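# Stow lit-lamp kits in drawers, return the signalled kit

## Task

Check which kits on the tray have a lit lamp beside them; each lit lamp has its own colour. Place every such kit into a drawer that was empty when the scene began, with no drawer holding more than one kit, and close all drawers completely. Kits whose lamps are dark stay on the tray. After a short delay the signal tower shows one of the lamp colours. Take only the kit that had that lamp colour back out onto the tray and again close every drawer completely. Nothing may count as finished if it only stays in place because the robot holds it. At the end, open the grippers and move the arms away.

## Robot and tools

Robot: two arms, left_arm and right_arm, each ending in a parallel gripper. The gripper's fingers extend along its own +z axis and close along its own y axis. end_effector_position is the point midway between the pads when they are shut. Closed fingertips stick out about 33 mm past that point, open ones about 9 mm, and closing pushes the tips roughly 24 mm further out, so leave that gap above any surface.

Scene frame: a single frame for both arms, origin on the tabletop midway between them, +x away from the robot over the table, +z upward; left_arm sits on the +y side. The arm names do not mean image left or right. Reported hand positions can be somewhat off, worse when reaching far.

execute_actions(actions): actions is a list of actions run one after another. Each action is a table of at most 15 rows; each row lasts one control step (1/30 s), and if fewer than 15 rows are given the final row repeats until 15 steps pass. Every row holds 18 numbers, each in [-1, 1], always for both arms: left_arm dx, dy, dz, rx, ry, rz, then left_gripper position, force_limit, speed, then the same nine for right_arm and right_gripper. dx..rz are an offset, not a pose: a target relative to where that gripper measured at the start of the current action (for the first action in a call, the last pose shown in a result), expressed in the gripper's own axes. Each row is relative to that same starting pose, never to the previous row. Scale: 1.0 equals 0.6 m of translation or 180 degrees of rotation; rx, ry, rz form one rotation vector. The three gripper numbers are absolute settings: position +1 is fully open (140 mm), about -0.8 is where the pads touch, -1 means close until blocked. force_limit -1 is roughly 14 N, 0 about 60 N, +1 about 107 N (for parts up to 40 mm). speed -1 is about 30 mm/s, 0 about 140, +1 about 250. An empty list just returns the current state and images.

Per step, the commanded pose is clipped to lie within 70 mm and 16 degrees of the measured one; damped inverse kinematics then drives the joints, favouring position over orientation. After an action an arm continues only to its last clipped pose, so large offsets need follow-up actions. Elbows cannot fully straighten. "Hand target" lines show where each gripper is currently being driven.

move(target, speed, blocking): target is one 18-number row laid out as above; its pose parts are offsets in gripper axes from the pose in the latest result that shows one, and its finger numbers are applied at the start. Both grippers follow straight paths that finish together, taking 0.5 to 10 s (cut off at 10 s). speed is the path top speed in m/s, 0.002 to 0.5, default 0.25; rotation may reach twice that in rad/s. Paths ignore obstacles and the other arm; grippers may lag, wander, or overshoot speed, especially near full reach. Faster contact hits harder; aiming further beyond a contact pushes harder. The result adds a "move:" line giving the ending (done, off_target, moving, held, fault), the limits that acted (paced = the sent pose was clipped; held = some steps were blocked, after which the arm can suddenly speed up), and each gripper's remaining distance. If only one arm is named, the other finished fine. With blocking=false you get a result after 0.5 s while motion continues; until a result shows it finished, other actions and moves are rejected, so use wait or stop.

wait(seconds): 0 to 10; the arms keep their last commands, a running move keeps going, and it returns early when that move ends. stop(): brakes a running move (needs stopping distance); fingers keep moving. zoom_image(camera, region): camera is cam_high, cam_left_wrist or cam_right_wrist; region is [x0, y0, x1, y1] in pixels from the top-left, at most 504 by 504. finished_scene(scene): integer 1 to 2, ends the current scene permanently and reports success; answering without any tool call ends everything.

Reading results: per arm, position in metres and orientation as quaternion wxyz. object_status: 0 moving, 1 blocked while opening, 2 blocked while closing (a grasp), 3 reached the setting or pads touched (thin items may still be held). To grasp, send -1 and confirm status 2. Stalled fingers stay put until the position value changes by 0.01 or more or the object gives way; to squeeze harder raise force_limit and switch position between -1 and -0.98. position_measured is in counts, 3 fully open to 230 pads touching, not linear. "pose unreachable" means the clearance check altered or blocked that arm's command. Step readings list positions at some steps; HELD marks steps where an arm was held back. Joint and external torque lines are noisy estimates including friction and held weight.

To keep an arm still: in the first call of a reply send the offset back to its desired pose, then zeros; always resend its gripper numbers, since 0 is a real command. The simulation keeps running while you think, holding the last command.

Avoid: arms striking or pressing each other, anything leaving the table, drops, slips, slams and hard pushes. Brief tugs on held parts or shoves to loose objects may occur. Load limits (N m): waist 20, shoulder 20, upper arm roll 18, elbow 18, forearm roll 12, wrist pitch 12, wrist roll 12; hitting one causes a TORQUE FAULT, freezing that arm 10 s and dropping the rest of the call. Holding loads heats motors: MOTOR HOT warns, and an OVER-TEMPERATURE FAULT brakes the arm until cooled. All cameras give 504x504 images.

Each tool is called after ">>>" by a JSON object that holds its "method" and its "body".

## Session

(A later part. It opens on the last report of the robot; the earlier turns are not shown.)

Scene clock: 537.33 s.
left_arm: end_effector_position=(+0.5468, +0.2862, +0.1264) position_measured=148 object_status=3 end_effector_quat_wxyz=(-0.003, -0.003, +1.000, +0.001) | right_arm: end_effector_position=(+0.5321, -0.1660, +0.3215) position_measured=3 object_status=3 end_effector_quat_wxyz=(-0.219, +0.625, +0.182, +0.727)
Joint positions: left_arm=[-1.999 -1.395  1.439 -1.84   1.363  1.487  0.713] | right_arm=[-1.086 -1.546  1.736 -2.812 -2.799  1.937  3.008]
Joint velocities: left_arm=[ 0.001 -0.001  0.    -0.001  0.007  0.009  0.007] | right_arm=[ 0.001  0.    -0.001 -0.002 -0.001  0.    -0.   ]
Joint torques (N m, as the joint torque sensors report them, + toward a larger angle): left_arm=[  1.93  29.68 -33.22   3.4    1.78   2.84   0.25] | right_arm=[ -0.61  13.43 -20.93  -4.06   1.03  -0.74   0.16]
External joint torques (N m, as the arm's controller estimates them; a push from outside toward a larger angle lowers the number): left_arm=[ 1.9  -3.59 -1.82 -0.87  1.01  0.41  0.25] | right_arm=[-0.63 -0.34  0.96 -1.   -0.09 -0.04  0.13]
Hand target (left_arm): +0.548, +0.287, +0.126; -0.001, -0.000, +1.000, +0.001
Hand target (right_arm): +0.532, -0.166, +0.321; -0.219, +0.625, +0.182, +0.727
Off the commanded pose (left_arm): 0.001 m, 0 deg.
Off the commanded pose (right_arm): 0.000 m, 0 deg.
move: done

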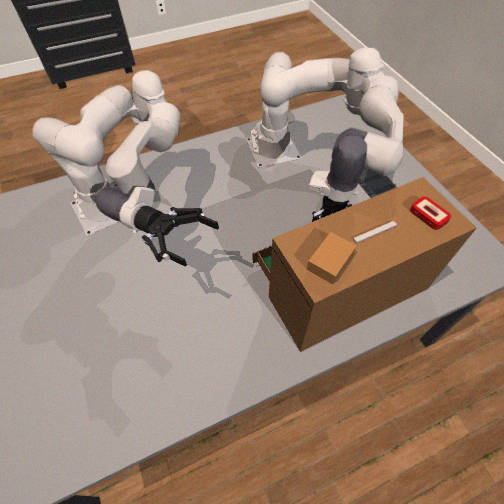

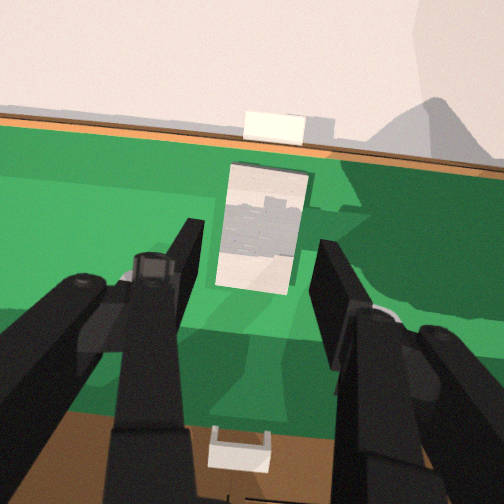

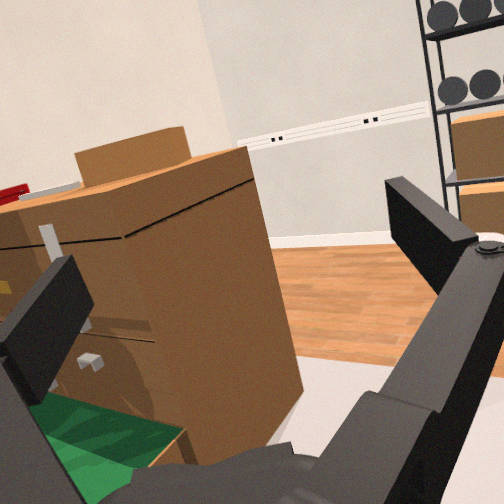

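>>> {"method": "move", "body": {"target": [0,0,0.052,0,0,0,-0.15,0,0,0,0,0,0,0,0,1,0,0], "speed": 0.04}}

>>> {"method": "move", "body": {"target": [0,0,0,0,0,0,-1,0,-0.5,0,0,0,0,0,0,1,0,0]}}

Scene clock: 539.47 s.
left_arm: end_effector_position=(+0.5455, +0.2856, +0.0960) position_measured=148 object_status=3 end_effector_quat_wxyz=(-0.005, -0.001, +1.000, +0.002) | right_arm: end_effector_position=(+0.5321, -0.1660, +0.3215) position_measured=3 object_status=3 end_effector_quat_wxyz=(-0.219, +0.625, +0.182, +0.727)
Joint positions: left_arm=[-1.996 -1.422  1.485 -1.861  1.398  1.522  0.711] | right_arm=[-1.086 -1.546  1.736 -2.812 -2.799  1.937  3.008]
Joint velocities: left_arm=[-0.001 -0.001  0.001 -0.     0.005  0.011 -0.003] | right_arm=[ 0.     0.     0.    -0.001  0.002 -0.001  0.   ]
Joint torques (N m, as the joint torque sensors report them, + toward a larger angle): left_arm=[  1.19  29.82 -32.31   2.22   1.62   2.85  -0.02] | right_arm=[ -0.65  13.36 -20.7   -3.97   1.02  -0.76   0.12]
External joint torques (N m, as the arm's controller estimates them; a push from outside toward a larger angle lowers the number): left_arm=[ 1.18 -3.46 -0.68 -1.46  0.84  0.43 -0.02] | right_arm=[-0.61 -0.36  1.15 -0.86 -0.1  -0.06  0.09]
Hand target (left_arm): +0.547, +0.286, +0.095; -0.003, -0.003, +1.000, +0.002
Hand target (right_arm): +0.532, -0.166, +0.321; -0.219, +0.625, +0.182, +0.727
Off the commanded pose (left_arm): 0.002 m, 0 deg.
Off the commanded pose (right_arm): 0.000 m, 0 deg.
move: done

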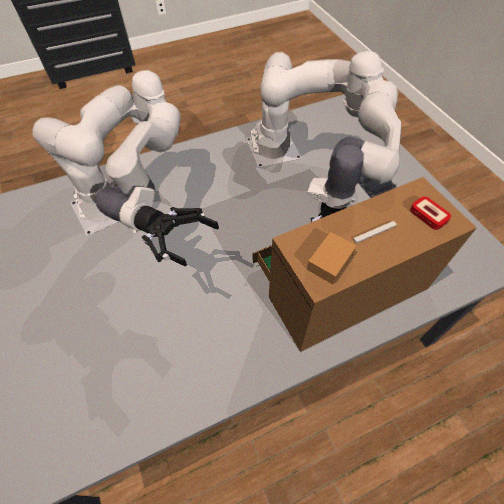

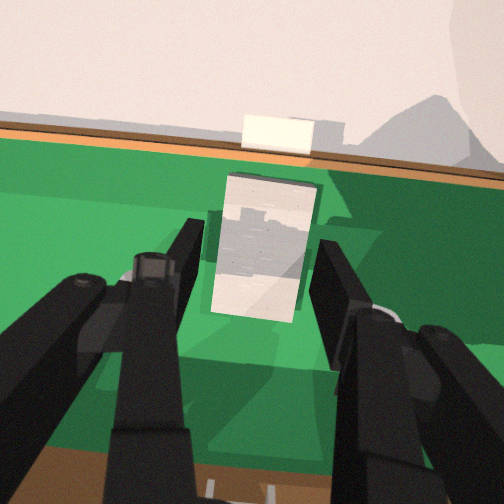

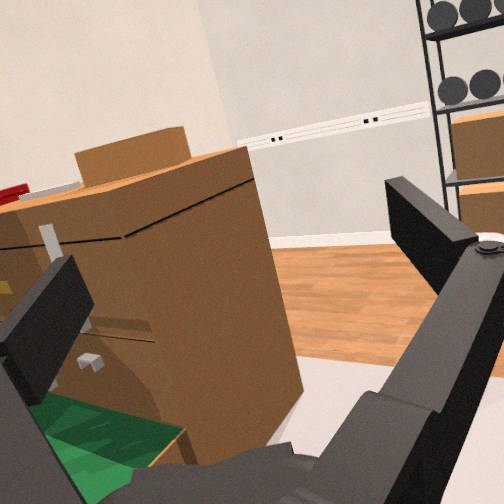

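Scene clock: 540.30 s.
left_arm: end_effector_position=(+0.5455, +0.2855, +0.0960) position_measured=233 object_status=3 end_effector_quat_wxyz=(-0.005, -0.001, +1.000, +0.002) | right_arm: end_effector_position=(+0.5321, -0.1660, +0.3215) position_measured=3 object_status=3 end_effector_quat_wxyz=(-0.219, +0.625, +0.182, +0.727)
Joint positions: left_arm=[-1.996 -1.422  1.485 -1.861  1.398  1.522  0.711] | right_arm=[-1.086 -1.546  1.736 -2.812 -2.799  1.937  3.008]
Joint velocities: left_arm=[ 0.     0.002 -0.001  0.001 -0.    -0.    -0.001] | right_arm=[ 0.     0.001 -0.001 -0.001  0.    -0.    -0.001]
Joint torques (N m, as the joint torque sensors report them, + toward a larger angle): left_arm=[  0.27  30.47 -33.5    4.05   0.54   2.39   0.14] | right_arm=[ -0.59  13.74 -21.    -3.82   1.    -0.74   0.14]
External joint torques (N m, as the arm's controller estimates them; a push from outside toward a larger angle lowers the number): left_arm=[ 0.43 -2.95 -1.63  0.46 -0.23 -0.06  0.14] | right_arm=[-0.59 -0.04  0.89 -0.74 -0.13 -0.04  0.11]
Hand target (left_arm): +0.546, +0.286, +0.096; -0.005, -0.001, +1.000, +0.002
Hand target (right_arm): +0.532, -0.166, +0.321; -0.219, +0.625, +0.182, +0.727
Off the commanded pose (left_arm): 0.000 m, 0 deg.
Off the commanded pose (right_arm): 0.000 m, 0 deg.
move: done

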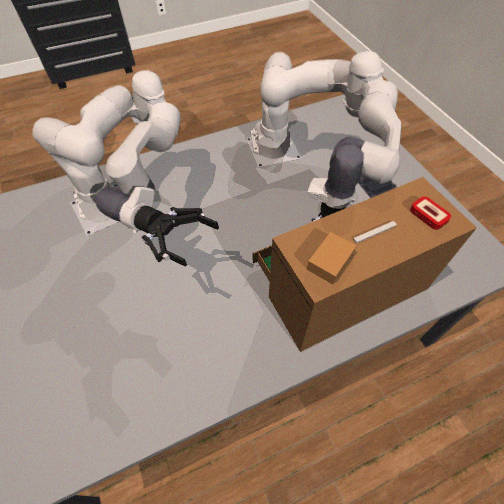

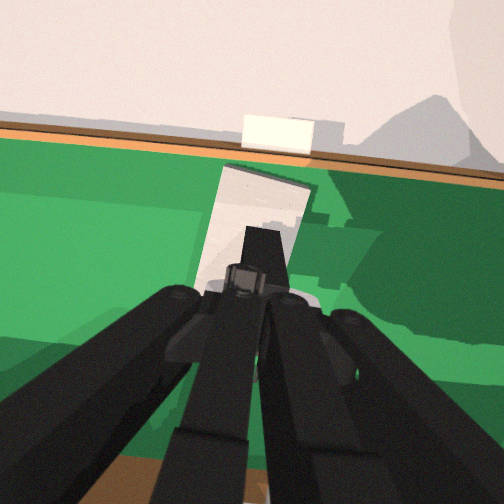

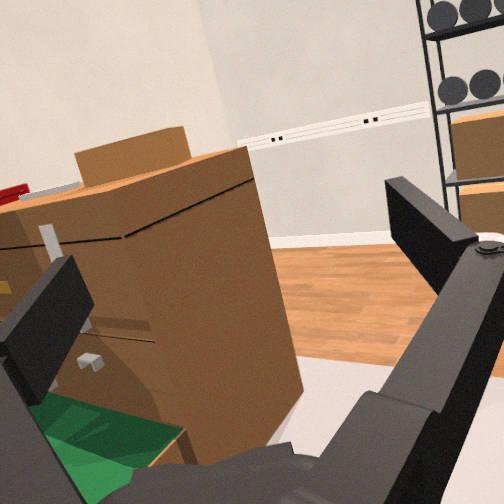

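Too high; reopen and lower.

>>> {"method": "move", "body": {"target": [0,0,0,0,0,0,-0.05,0,0,0,0,0,0,0,0,1,0,0]}}

>>> {"method": "move", "body": {"target": [0,-0.008,0.016,0,0,0,-0.05,0,0,0,0,0,0,0,0,1,0,0], "speed": 0.02}}

Scene clock: 542.27 s.
left_arm: end_effector_position=(+0.5455, +0.2855, +0.0960) position_measured=135 object_status=3 end_effector_quat_wxyz=(-0.005, -0.001, +1.000, +0.002) | right_arm: end_effector_position=(+0.5321, -0.1660, +0.3215) position_measured=3 object_status=3 end_effector_quat_wxyz=(-0.219, +0.625, +0.182, +0.727)
Joint positions: left_arm=[-1.996 -1.422  1.485 -1.861  1.398  1.522  0.711] | right_arm=[-1.086 -1.546  1.736 -2.812 -2.799  1.937  3.008]
Joint velocities: left_arm=[-0.    -0.     0.    -0.001 -0.    -0.    -0.001] | right_arm=[-0.    -0.001  0.    -0.001  0.    -0.    -0.   ]
Joint torques (N m, as the joint torque sensors report them, + toward a larger angle): left_arm=[  0.29  30.69 -32.94   3.86   0.53   2.35   0.11] | right_arm=[ -0.41  13.36 -20.7   -3.92   1.    -0.73   0.16]
External joint torques (N m, as the arm's controller estimates them; a push from outside toward a larger angle lowers the number): left_arm=[ 0.26 -2.62 -1.21  0.19 -0.25 -0.08  0.11] | right_arm=[-0.44 -0.39  1.15 -0.85 -0.12 -0.03  0.14]
Hand target (left_arm): +0.546, +0.286, +0.096; -0.005, -0.001, +1.000, +0.002
Hand target (right_arm): +0.532, -0.166, +0.321; -0.219, +0.625, +0.182, +0.727
Off the commanded pose (left_arm): 0.000 m, 0 deg.
Off the commanded pose (right_arm): 0.000 m, 0 deg.
move: done

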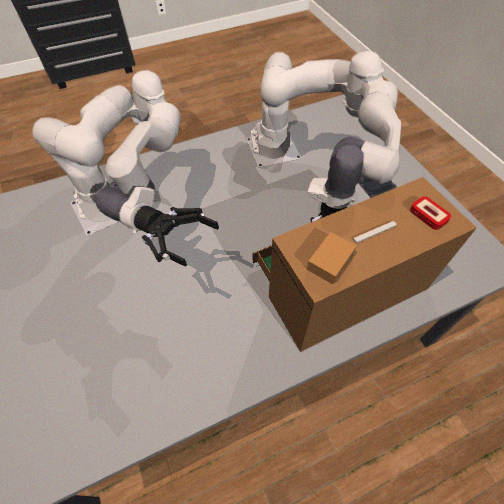

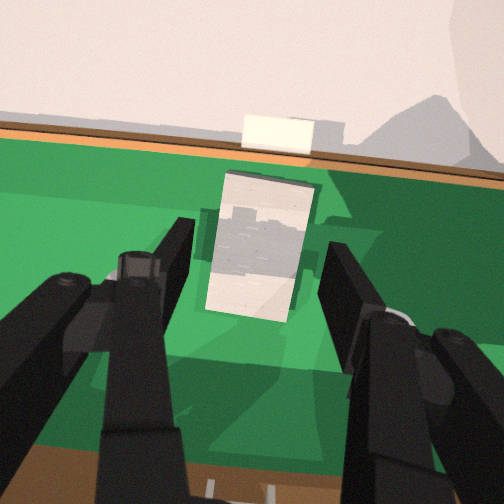

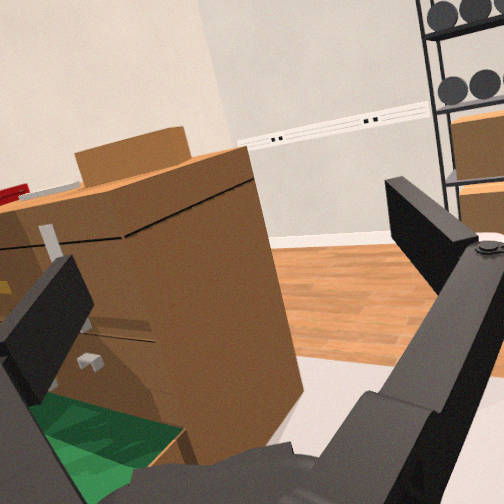

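Scene clock: 543.07 s.
left_arm: end_effector_position=(+0.5449, +0.2828, +0.0876) position_measured=135 object_status=3 end_effector_quat_wxyz=(-0.007, -0.000, +1.000, +0.002) | right_arm: end_effector_position=(+0.5321, -0.1660, +0.3215) position_measured=3 object_status=3 end_effector_quat_wxyz=(-0.219, +0.625, +0.182, +0.727)
Joint positions: left_arm=[-2.001 -1.426  1.5   -1.862  1.404  1.533  0.707] | right_arm=[-1.086 -1.546  1.736 -2.812 -2.799  1.937  3.008]
Joint velocities: left_arm=[ 0.    -0.     0.001  0.     0.     0.009 -0.005] | right_arm=[-0.001 -0.    -0.    -0.001  0.002 -0.     0.001]
Joint torques (N m, as the joint torque sensors report them, + toward a larger angle): left_arm=[ -1.14  29.67 -32.69   2.35   1.74   2.71  -0.1 ] | right_arm=[ -0.83  13.75 -20.73  -4.18   1.02  -0.75   0.18]
External joint torques (N m, as the arm's controller estimates them; a push from outside toward a larger angle lowers the number): left_arm=[-1.12 -3.7  -0.93 -1.2   0.97  0.29 -0.1 ] | right_arm=[-0.76  0.    1.16 -1.08 -0.1  -0.05  0.15]
Hand target (left_arm): +0.545, +0.281, +0.086; -0.005, -0.000, +1.000, +0.002
Hand target (right_arm): +0.532, -0.166, +0.321; -0.219, +0.625, +0.182, +0.727
Off the commanded pose (left_arm): 0.002 m, 0 deg.
Off the commanded pose (right_arm): 0.000 m, 0 deg.
move: done

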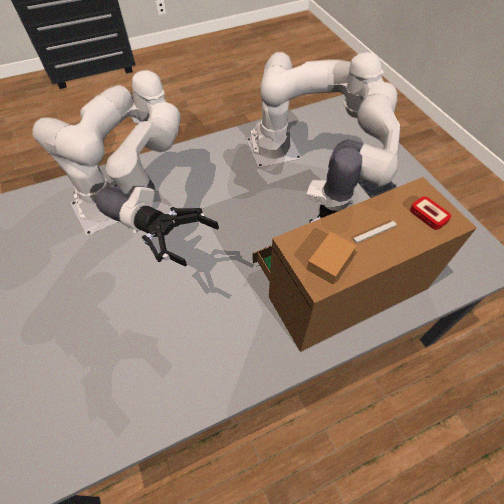

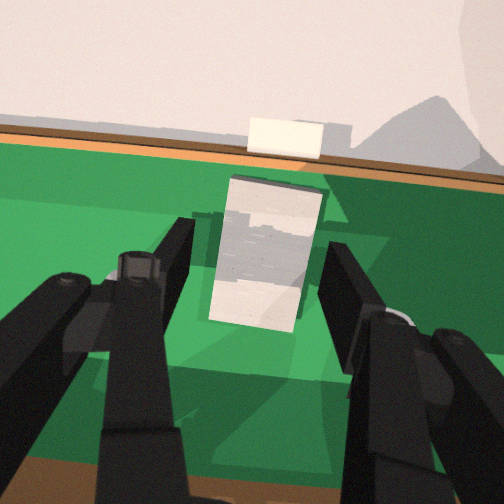

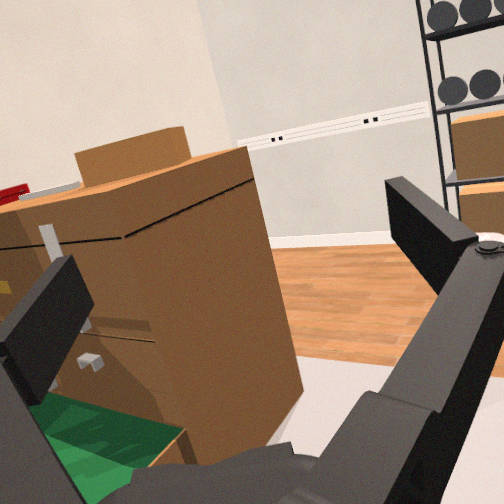

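>>> {"method": "move", "body": {"target": [0,0,0.004,0,0,0,-0.05,0,0,0,0,0,0,0,0,1,0,0], "speed": 0.02}}

>>> {"method": "move", "body": {"target": [0,0,0,0,0,0,-1,0,-0.7,0,0,0,0,0,0,1,0,0]}}

>>> {"method": "move", "body": {"target": [0.008,0,-0.02,0,0,0,-1,0,-0.7,0,0,0,0,0,0,1,0,0], "speed": 0.03}}

Scene clock: 545.47 s.
left_arm: end_effector_position=(+0.5447, +0.2828, +0.0864) position_measured=135 object_status=3 end_effector_quat_wxyz=(-0.008, -0.001, +1.000, +0.002) | right_arm: end_effector_position=(+0.5321, -0.1660, +0.3215) position_measured=3 object_status=3 end_effector_quat_wxyz=(-0.219, +0.625, +0.182, +0.727)
Joint positions: left_arm=[-2.001 -1.426  1.502 -1.863  1.404  1.534  0.706] | right_arm=[-1.086 -1.546  1.736 -2.812 -2.799  1.937  3.008]
Joint velocities: left_arm=[-0.001 -0.     0.    -0.     0.001 -0.001  0.   ] | right_arm=[ 0.001  0.001 -0.    -0.001  0.002  0.     0.   ]
Joint torques (N m, as the joint torque sensors report them, + toward a larger angle): left_arm=[  0.02  29.38 -32.51   2.27   1.18   2.66   0.17] | right_arm=[ -0.38  13.49 -20.89  -4.     1.01  -0.77   0.14]
External joint torques (N m, as the arm's controller estimates them; a push from outside toward a larger angle lowers the number): left_arm=[ 0.11 -4.07 -0.65 -1.25  0.41  0.23  0.17] | right_arm=[-0.46 -0.26  0.95 -0.95 -0.11 -0.07  0.12]
Hand target (left_arm): +0.545, +0.283, +0.085; -0.007, -0.000, +1.000, +0.002
Hand target (right_arm): +0.532, -0.166, +0.321; -0.219, +0.625, +0.182, +0.727
Off the commanded pose (left_arm): 0.001 m, 0 deg.
Off the commanded pose (right_arm): 0.000 m, 0 deg.
move: done

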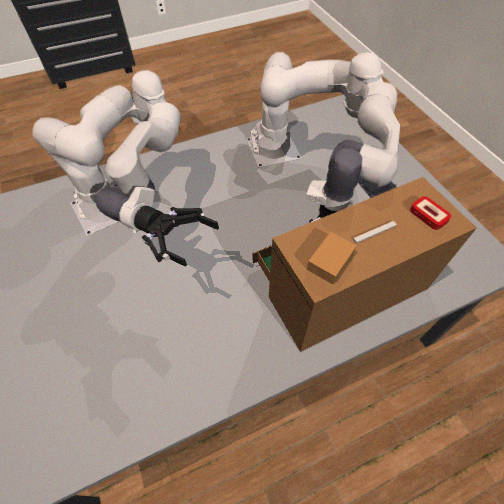

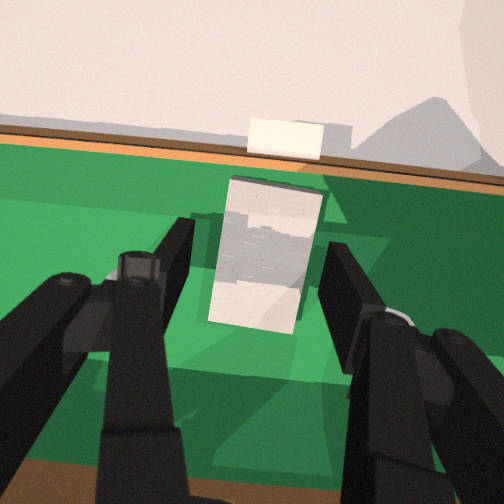

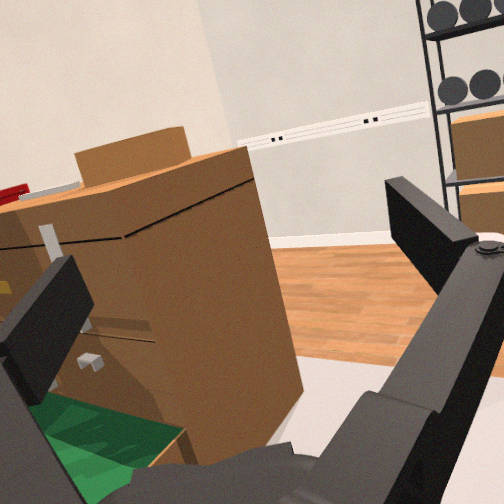

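Scene clock: 546.07 s.
left_arm: end_effector_position=(+0.5448, +0.2828, +0.0866) position_measured=174 object_status=2 end_effector_quat_wxyz=(-0.007, -0.001, +1.000, +0.002) | right_arm: end_effector_position=(+0.5321, -0.1660, +0.3215) position_measured=3 object_status=3 end_effector_quat_wxyz=(-0.219, +0.625, +0.182, +0.727)
Joint positions: left_arm=[-2.001 -1.426  1.502 -1.863  1.404  1.534  0.706] | right_arm=[-1.086 -1.546  1.736 -2.812 -2.799  1.937  3.008]
Joint velocities: left_arm=[ 0.    -0.001  0.001  0.     0.     0.     0.001] | right_arm=[ 0.001  0.001  0.     0.    -0.001 -0.001  0.   ]
Joint torques (N m, as the joint torque sensors report them, + toward a larger angle): left_arm=[  0.42  30.21 -33.59   3.84   0.68   2.36   0.05] | right_arm=[ -0.55  13.36 -20.7   -3.97   1.    -0.74   0.13]
External joint torques (N m, as the arm's controller estimates them; a push from outside toward a larger angle lowers the number): left_arm=[ 0.29 -3.1  -1.94  0.23 -0.1  -0.05  0.05] | right_arm=[-0.6  -0.44  1.16 -0.94 -0.12 -0.03  0.11]
Hand target (left_arm): +0.545, +0.283, +0.086; -0.008, -0.001, +1.000, +0.002
Hand target (right_arm): +0.532, -0.166, +0.321; -0.219, +0.625, +0.182, +0.727
Off the commanded pose (left_arm): 0.000 m, 0 deg.
Off the commanded pose (right_arm): 0.000 m, 0 deg.
move: done

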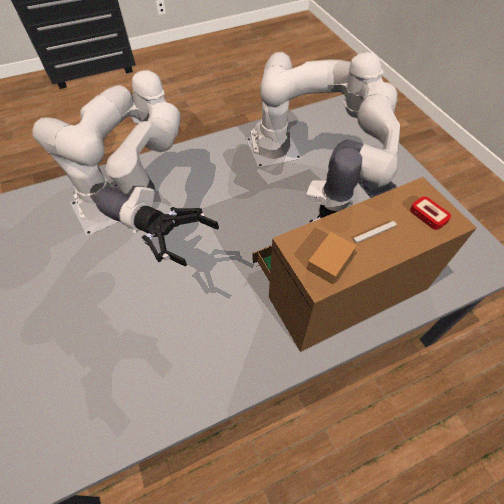

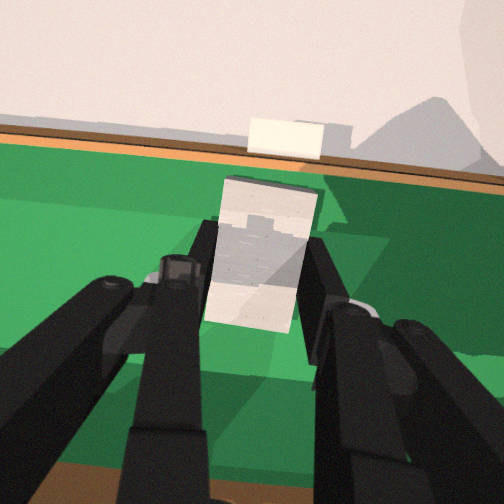

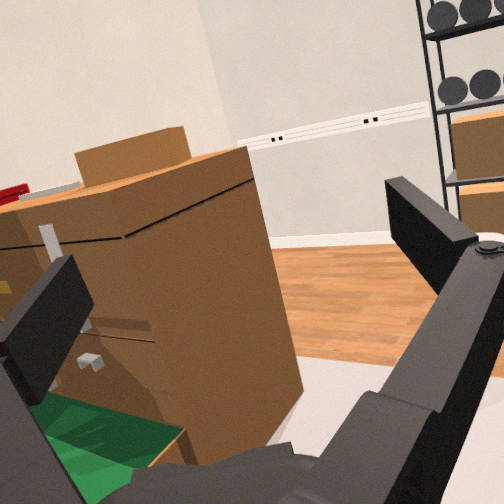

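Scene clock: 546.80 s.
left_arm: end_effector_position=(+0.5421, +0.2824, +0.0974) position_measured=174 object_status=2 end_effector_quat_wxyz=(-0.006, +0.001, +1.000, +0.002) | right_arm: end_effector_position=(+0.5321, -0.1660, +0.3215) position_measured=3 object_status=3 end_effector_quat_wxyz=(-0.219, +0.625, +0.182, +0.727)
Joint positions: left_arm=[-1.994 -1.419  1.483 -1.871  1.393  1.522  0.705] | right_arm=[-1.086 -1.546  1.736 -2.812 -2.799  1.937  3.008]
Joint velocities: left_arm=[ 0.001  0.001  0.    -0.001 -0.003 -0.009 -0.002] | right_arm=[-0.001 -0.    -0.001 -0.002 -0.001 -0.     0.003]
Joint torques (N m, as the joint torque sensors report them, + toward a larger angle): left_arm=[  2.2   31.58 -34.61   2.9   -0.45   2.05  -0.09] | right_arm=[ -0.2   13.33 -20.88  -3.89   1.03  -0.76   0.11]
External joint torques (N m, as the arm's controller estimates them; a push from outside toward a larger angle lowers the number): left_arm=[ 2.26 -1.58 -2.76 -0.85 -1.23 -0.4  -0.09] | right_arm=[-0.14 -0.45  1.01 -0.75 -0.1  -0.07  0.08]
Hand target (left_arm): +0.540, +0.283, +0.099; -0.007, -0.001, +1.000, +0.002
Hand target (right_arm): +0.532, -0.166, +0.321; -0.219, +0.625, +0.182, +0.727
Off the commanded pose (left_arm): 0.002 m, 0 deg.
Off the commanded pose (right_arm): 0.000 m, 0 deg.
move: done

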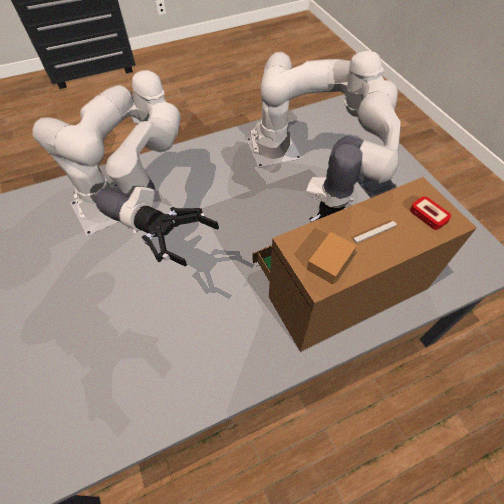

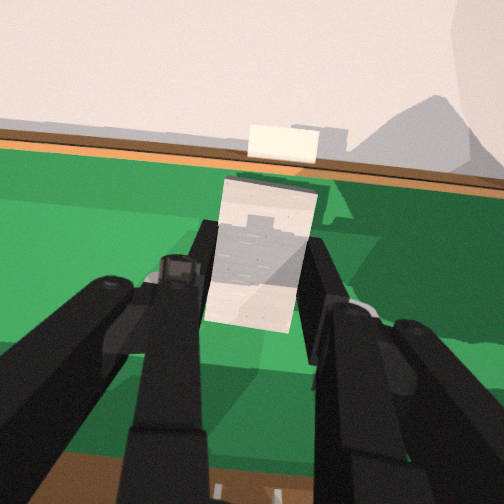

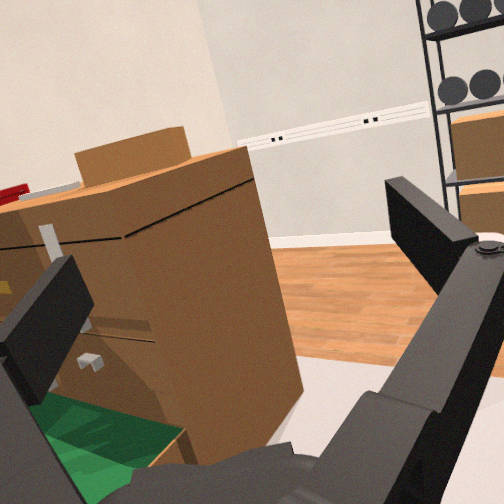

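>>> {"method": "move", "body": {"target": [0,0,-0.17,0,0,0,-1,0,-0.7,0,0,0,0,0,0,1,0,0], "speed": 0.12}}

>>> {"method": "move", "body": {"target": [0.1,0,0,0,0,0,-1,0,-0.7,0,0,0,0,0,0,1,0,0], "speed": 0.12}}

Scene clock: 555.43 s.
left_arm: end_effector_position=(+0.5446, +0.2835, +0.1991) position_measured=174 object_status=2 end_effector_quat_wxyz=(-0.004, -0.003, +1.000, +0.001) | right_arm: end_effector_position=(+0.5321, -0.1660, +0.3215) position_measured=3 object_status=3 end_effector_quat_wxyz=(-0.219, +0.625, +0.182, +0.727)
Joint positions: left_arm=[-2.024 -1.315  1.344 -1.765  1.266  1.399  0.729] | right_arm=[-1.086 -1.546  1.736 -2.812 -2.799  1.937  3.008]
Joint velocities: left_arm=[ 0.    -0.002 -0.     0.001 -0.002 -0.012  0.008] | right_arm=[-0.001 -0.001 -0.001  0.001  0.001  0.    -0.   ]
Joint torques (N m, as the joint torque sensors report them, + toward a larger angle): left_arm=[ -1.63  31.5  -32.63   7.15  -0.46   2.01   0.36] | right_arm=[ -0.26  13.43 -20.6   -3.83   1.02  -0.75   0.11]
External joint torques (N m, as the arm's controller estimates them; a push from outside toward a larger angle lowers the number): left_arm=[-1.8  -1.79 -2.36  1.31 -1.23 -0.42  0.36] | right_arm=[-0.2  -0.32  1.3  -0.76 -0.1  -0.05  0.08]
Hand target (left_arm): +0.543, +0.283, +0.200; -0.006, +0.001, +1.000, +0.000
Hand target (right_arm): +0.532, -0.166, +0.321; -0.219, +0.625, +0.182, +0.727
Off the commanded pose (left_arm): 0.002 m, 0 deg.
Off the commanded pose (right_arm): 0.000 m, 0 deg.
move: done

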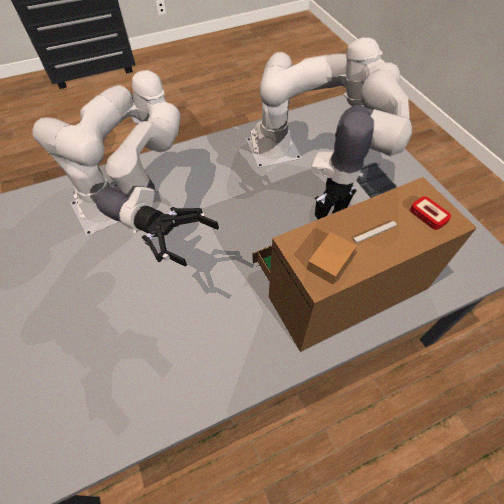

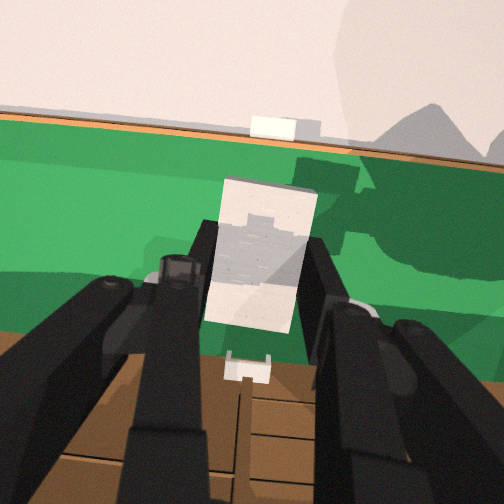

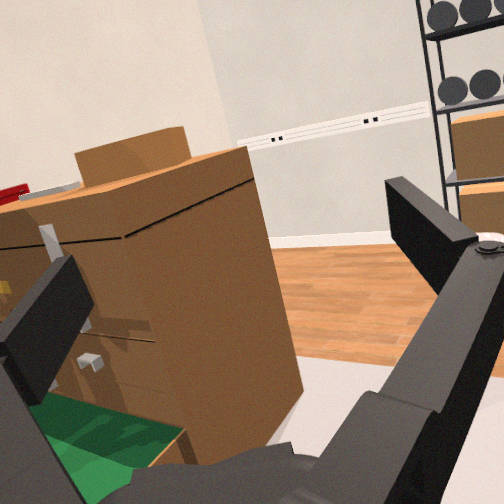

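Scene clock: 556.40 s.
left_arm: end_effector_position=(+0.4863, +0.2862, +0.1987) position_measured=174 object_status=2 end_effector_quat_wxyz=(-0.004, +0.003, +1.000, +0.005) | right_arm: end_effector_position=(+0.5321, -0.1660, +0.3215) position_measured=3 object_status=3 end_effector_quat_wxyz=(-0.219, +0.625, +0.182, +0.727)
Joint positions: left_arm=[-1.886 -1.332  1.283 -1.982  1.233  1.4    0.656] | right_arm=[-1.086 -1.546  1.736 -2.812 -2.799  1.937  3.008]
Joint velocities: left_arm=[-0.    -0.004 -0.002 -0.002 -0.001 -0.001 -0.032] | right_arm=[ 0.001 -0.    -0.001 -0.001  0.    -0.    -0.001]
Joint torques (N m, as the joint torque sensors report them, + toward a larger angle): left_arm=[  2.44  24.67 -32.43   5.08  -0.52   2.88  -0.21] | right_arm=[ -0.61  13.3  -20.71  -4.12   1.07  -0.77   0.13]
External joint torques (N m, as the arm's controller estimates them; a push from outside toward a larger angle lowers the number): left_arm=[ 2.49 -3.45 -2.57 -1.59 -1.29  0.45 -0.21] | right_arm=[-0.65 -0.45  1.19 -1.08 -0.06 -0.05  0.1 ]
Hand target (left_arm): +0.485, +0.285, +0.200; -0.004, -0.003, +1.000, +0.001
Hand target (right_arm): +0.532, -0.166, +0.321; -0.219, +0.625, +0.182, +0.727
Off the commanded pose (left_arm): 0.004 m, 1 deg.
Off the commanded pose (right_arm): 0.000 m, 0 deg.
move: off_target (left_arm)

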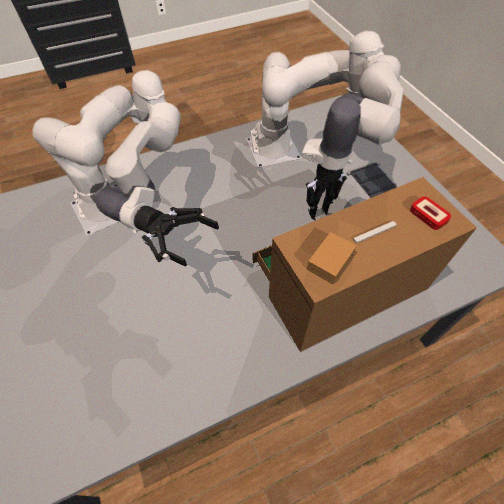

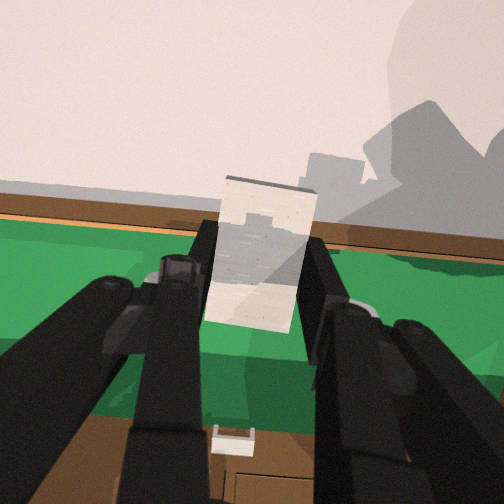

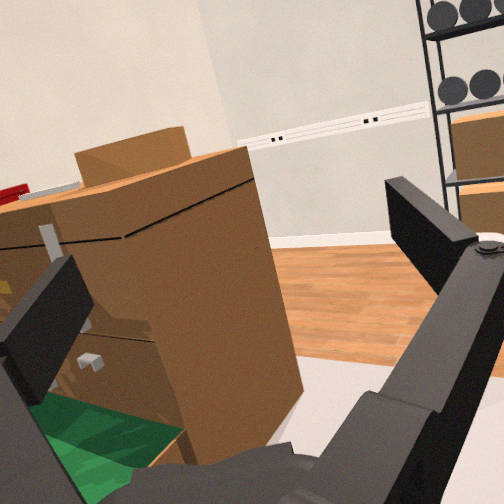

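>>> {"method": "move", "body": {"target": [0.37,0.663,0,0,0,-0.5,-1,0,-0.7,0,0,0,0,0,0,1,0,0], "speed": 0.2}}

Scene clock: 562.97 s.
left_arm: end_effector_position=(+0.2663, +0.6917, +0.1999) position_measured=174 object_status=2 end_effector_quat_wxyz=(+0.006, +0.698, -0.715, -0.019) | right_arm: end_effector_position=(+0.5321, -0.1660, +0.3215) position_measured=3 object_status=3 end_effector_quat_wxyz=(-0.219, +0.625, +0.182, +0.727)
Joint positions: left_arm=[-0.729 -1.326  1.184 -2.275  1.148  1.412 -0.045] | right_arm=[-1.086 -1.546  1.736 -2.812 -2.799  1.937  3.008]
Joint velocities: left_arm=[-0.     0.001 -0.    -0.001 -0.     0.003 -0.029] | right_arm=[ 0.     0.003 -0.     0.     0.001  0.001  0.002]
Joint torques (N m, as the joint torque sensors report them, + toward a larger angle): left_arm=[  1.68  20.23 -27.71  10.02   1.54   2.84  -0.23] | right_arm=[ -0.59  13.55 -20.62  -3.92   1.02  -0.75   0.14]
External joint torques (N m, as the arm's controller estimates them; a push from outside toward a larger angle lowers the number): left_arm=[ 1.78 -0.67 -0.64  0.99  0.71  0.43 -0.24] | right_arm=[-0.55 -0.28  1.26 -0.8  -0.1  -0.06  0.12]
Hand target (left_arm): +0.267, +0.694, +0.200; +0.004, +0.704, -0.710, -0.019
Hand target (right_arm): +0.532, -0.166, +0.321; -0.219, +0.625, +0.182, +0.727
Off the commanded pose (left_arm): 0.008 m, 2 deg.
Off the commanded pose (right_arm): 0.000 m, 0 deg.
move: off_target (left_arm)

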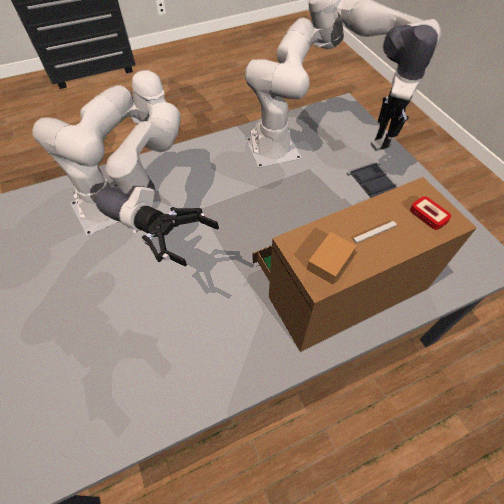

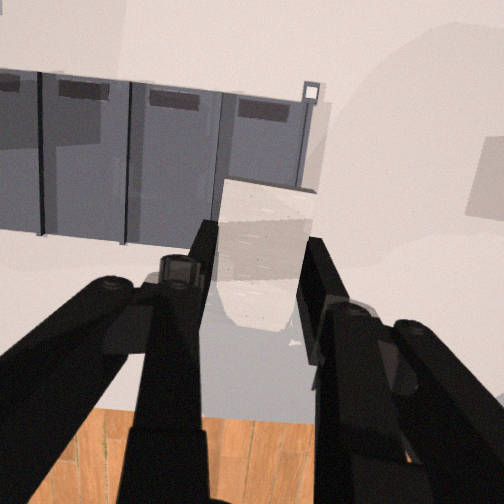

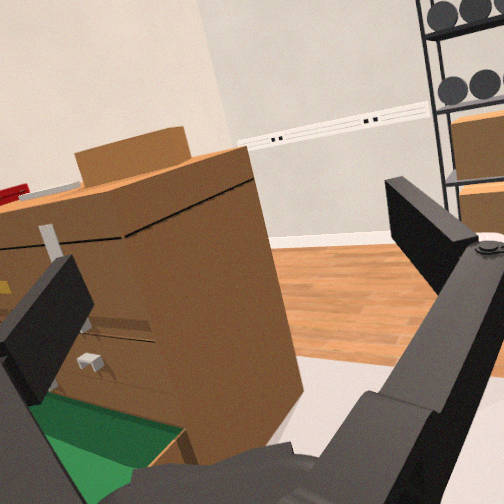

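>>> {"method": "move", "body": {"target": [0.013,0.004,0.2,0.011,0.006,-0.008,-1,0,-0.7,0,0,0,0,0,0,1,0,0], "speed": 0.12}}

Scene clock: 566.27 s.
left_arm: end_effector_position=(+0.2578, +0.6855, +0.0785) position_measured=174 object_status=2 end_effector_quat_wxyz=(+0.004, +0.706, -0.709, -0.003) | right_arm: end_effector_position=(+0.5321, -0.1660, +0.3215) position_measured=3 object_status=3 end_effector_quat_wxyz=(-0.219, +0.625, +0.182, +0.727)
Joint positions: left_arm=[-0.658 -1.447  1.43  -2.43   1.381  1.563 -0.084] | right_arm=[-1.086 -1.546  1.736 -2.812 -2.799  1.937  3.008]
Joint velocities: left_arm=[-0.     0.001  0.001  0.001  0.005  0.007 -0.007] | right_arm=[-0.002  0.001  0.001  0.001  0.001 -0.001  0.   ]
Joint torques (N m, as the joint torque sensors report them, + toward a larger angle): left_arm=[  2.04  17.4  -27.43   2.68   1.63   2.95  -0.06] | right_arm=[ -0.51  13.61 -20.79  -4.05   1.01  -0.75   0.13]
External joint torques (N m, as the arm's controller estimates them; a push from outside toward a larger angle lowers the number): left_arm=[ 1.94 -2.89  0.24 -1.83  0.82  0.48 -0.06] | right_arm=[-0.46 -0.18  1.04 -1.02 -0.11 -0.05  0.1 ]
Hand target (left_arm): +0.259, +0.686, +0.078; +0.001, +0.708, -0.707, -0.002
Hand target (right_arm): +0.532, -0.166, +0.321; -0.219, +0.625, +0.182, +0.727
Off the commanded pose (left_arm): 0.002 m, 1 deg.
Off the commanded pose (right_arm): 0.000 m, 0 deg.
move: done

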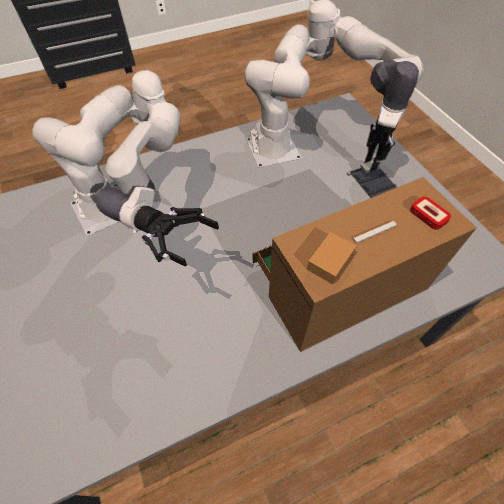

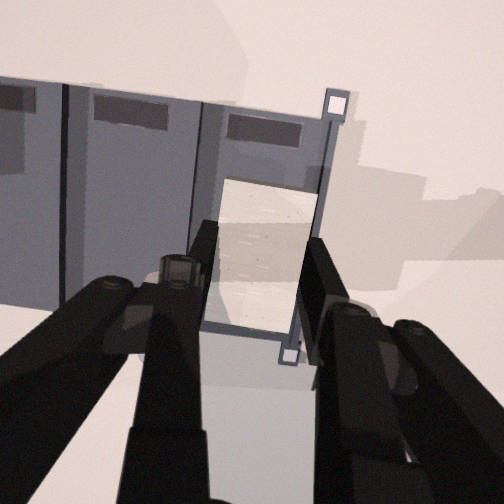

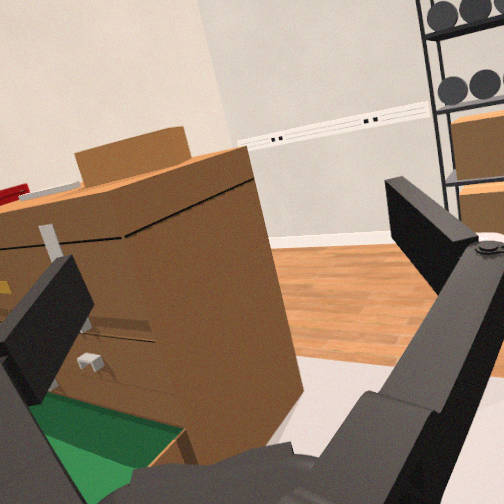

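>>> {"method": "move", "body": {"target": [0.004,-0.012,0.025,0,0,0,-1,0,-0.7,0,0,0,0,0,0,1,0,0], "speed": 0.03}}

Scene clock: 568.70 s.
left_arm: end_effector_position=(+0.2624, +0.6813, +0.0634) position_measured=174 object_status=2 end_effector_quat_wxyz=(+0.007, +0.703, -0.711, -0.004) | right_arm: end_effector_position=(+0.5321, -0.1660, +0.3215) position_measured=3 object_status=3 end_effector_quat_wxyz=(-0.219, +0.625, +0.182, +0.727)
Joint positions: left_arm=[-0.678 -1.448  1.467 -2.43   1.407  1.581 -0.094] | right_arm=[-1.086 -1.546  1.736 -2.812 -2.799  1.937  3.008]
Joint velocities: left_arm=[-0.     0.002  0.002  0.002  0.006  0.011 -0.007] | right_arm=[-0.001 -0.001 -0.001 -0.     0.    -0.    -0.001]
Joint torques (N m, as the joint torque sensors report them, + toward a larger angle): left_arm=[ -1.14  17.1  -28.39   5.12   1.62   2.72  -0.11] | right_arm=[ -0.84  13.62 -20.83  -3.83   0.99  -0.78   0.11]
External joint torques (N m, as the arm's controller estimates them; a push from outside toward a larger angle lowers the number): left_arm=[-1.22 -3.38 -0.58  1.18  0.83  0.26 -0.11] | right_arm=[-0.77 -0.13  1.07 -0.7  -0.13 -0.08  0.09]
Hand target (left_arm): +0.265, +0.683, +0.064; +0.004, +0.705, -0.709, -0.003
Hand target (right_arm): +0.532, -0.166, +0.321; -0.219, +0.625, +0.182, +0.727
Off the commanded pose (left_arm): 0.003 m, 1 deg.
Off the commanded pose (right_arm): 0.000 m, 0 deg.
move: done

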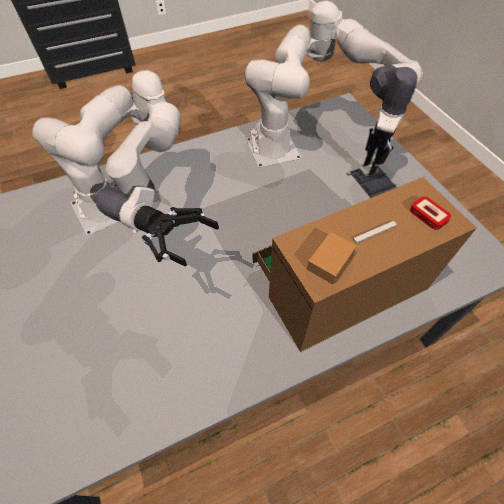

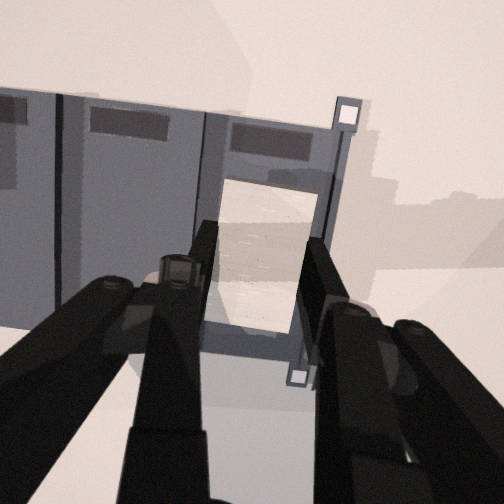

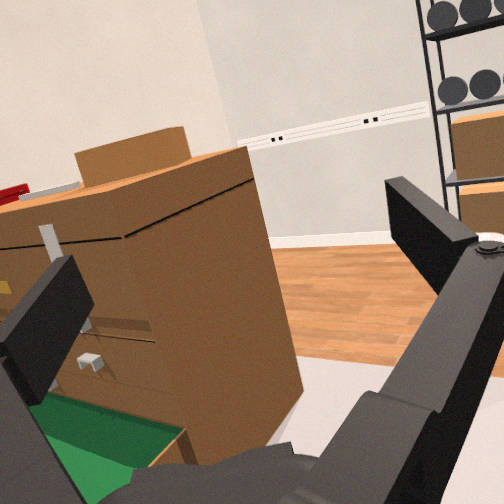

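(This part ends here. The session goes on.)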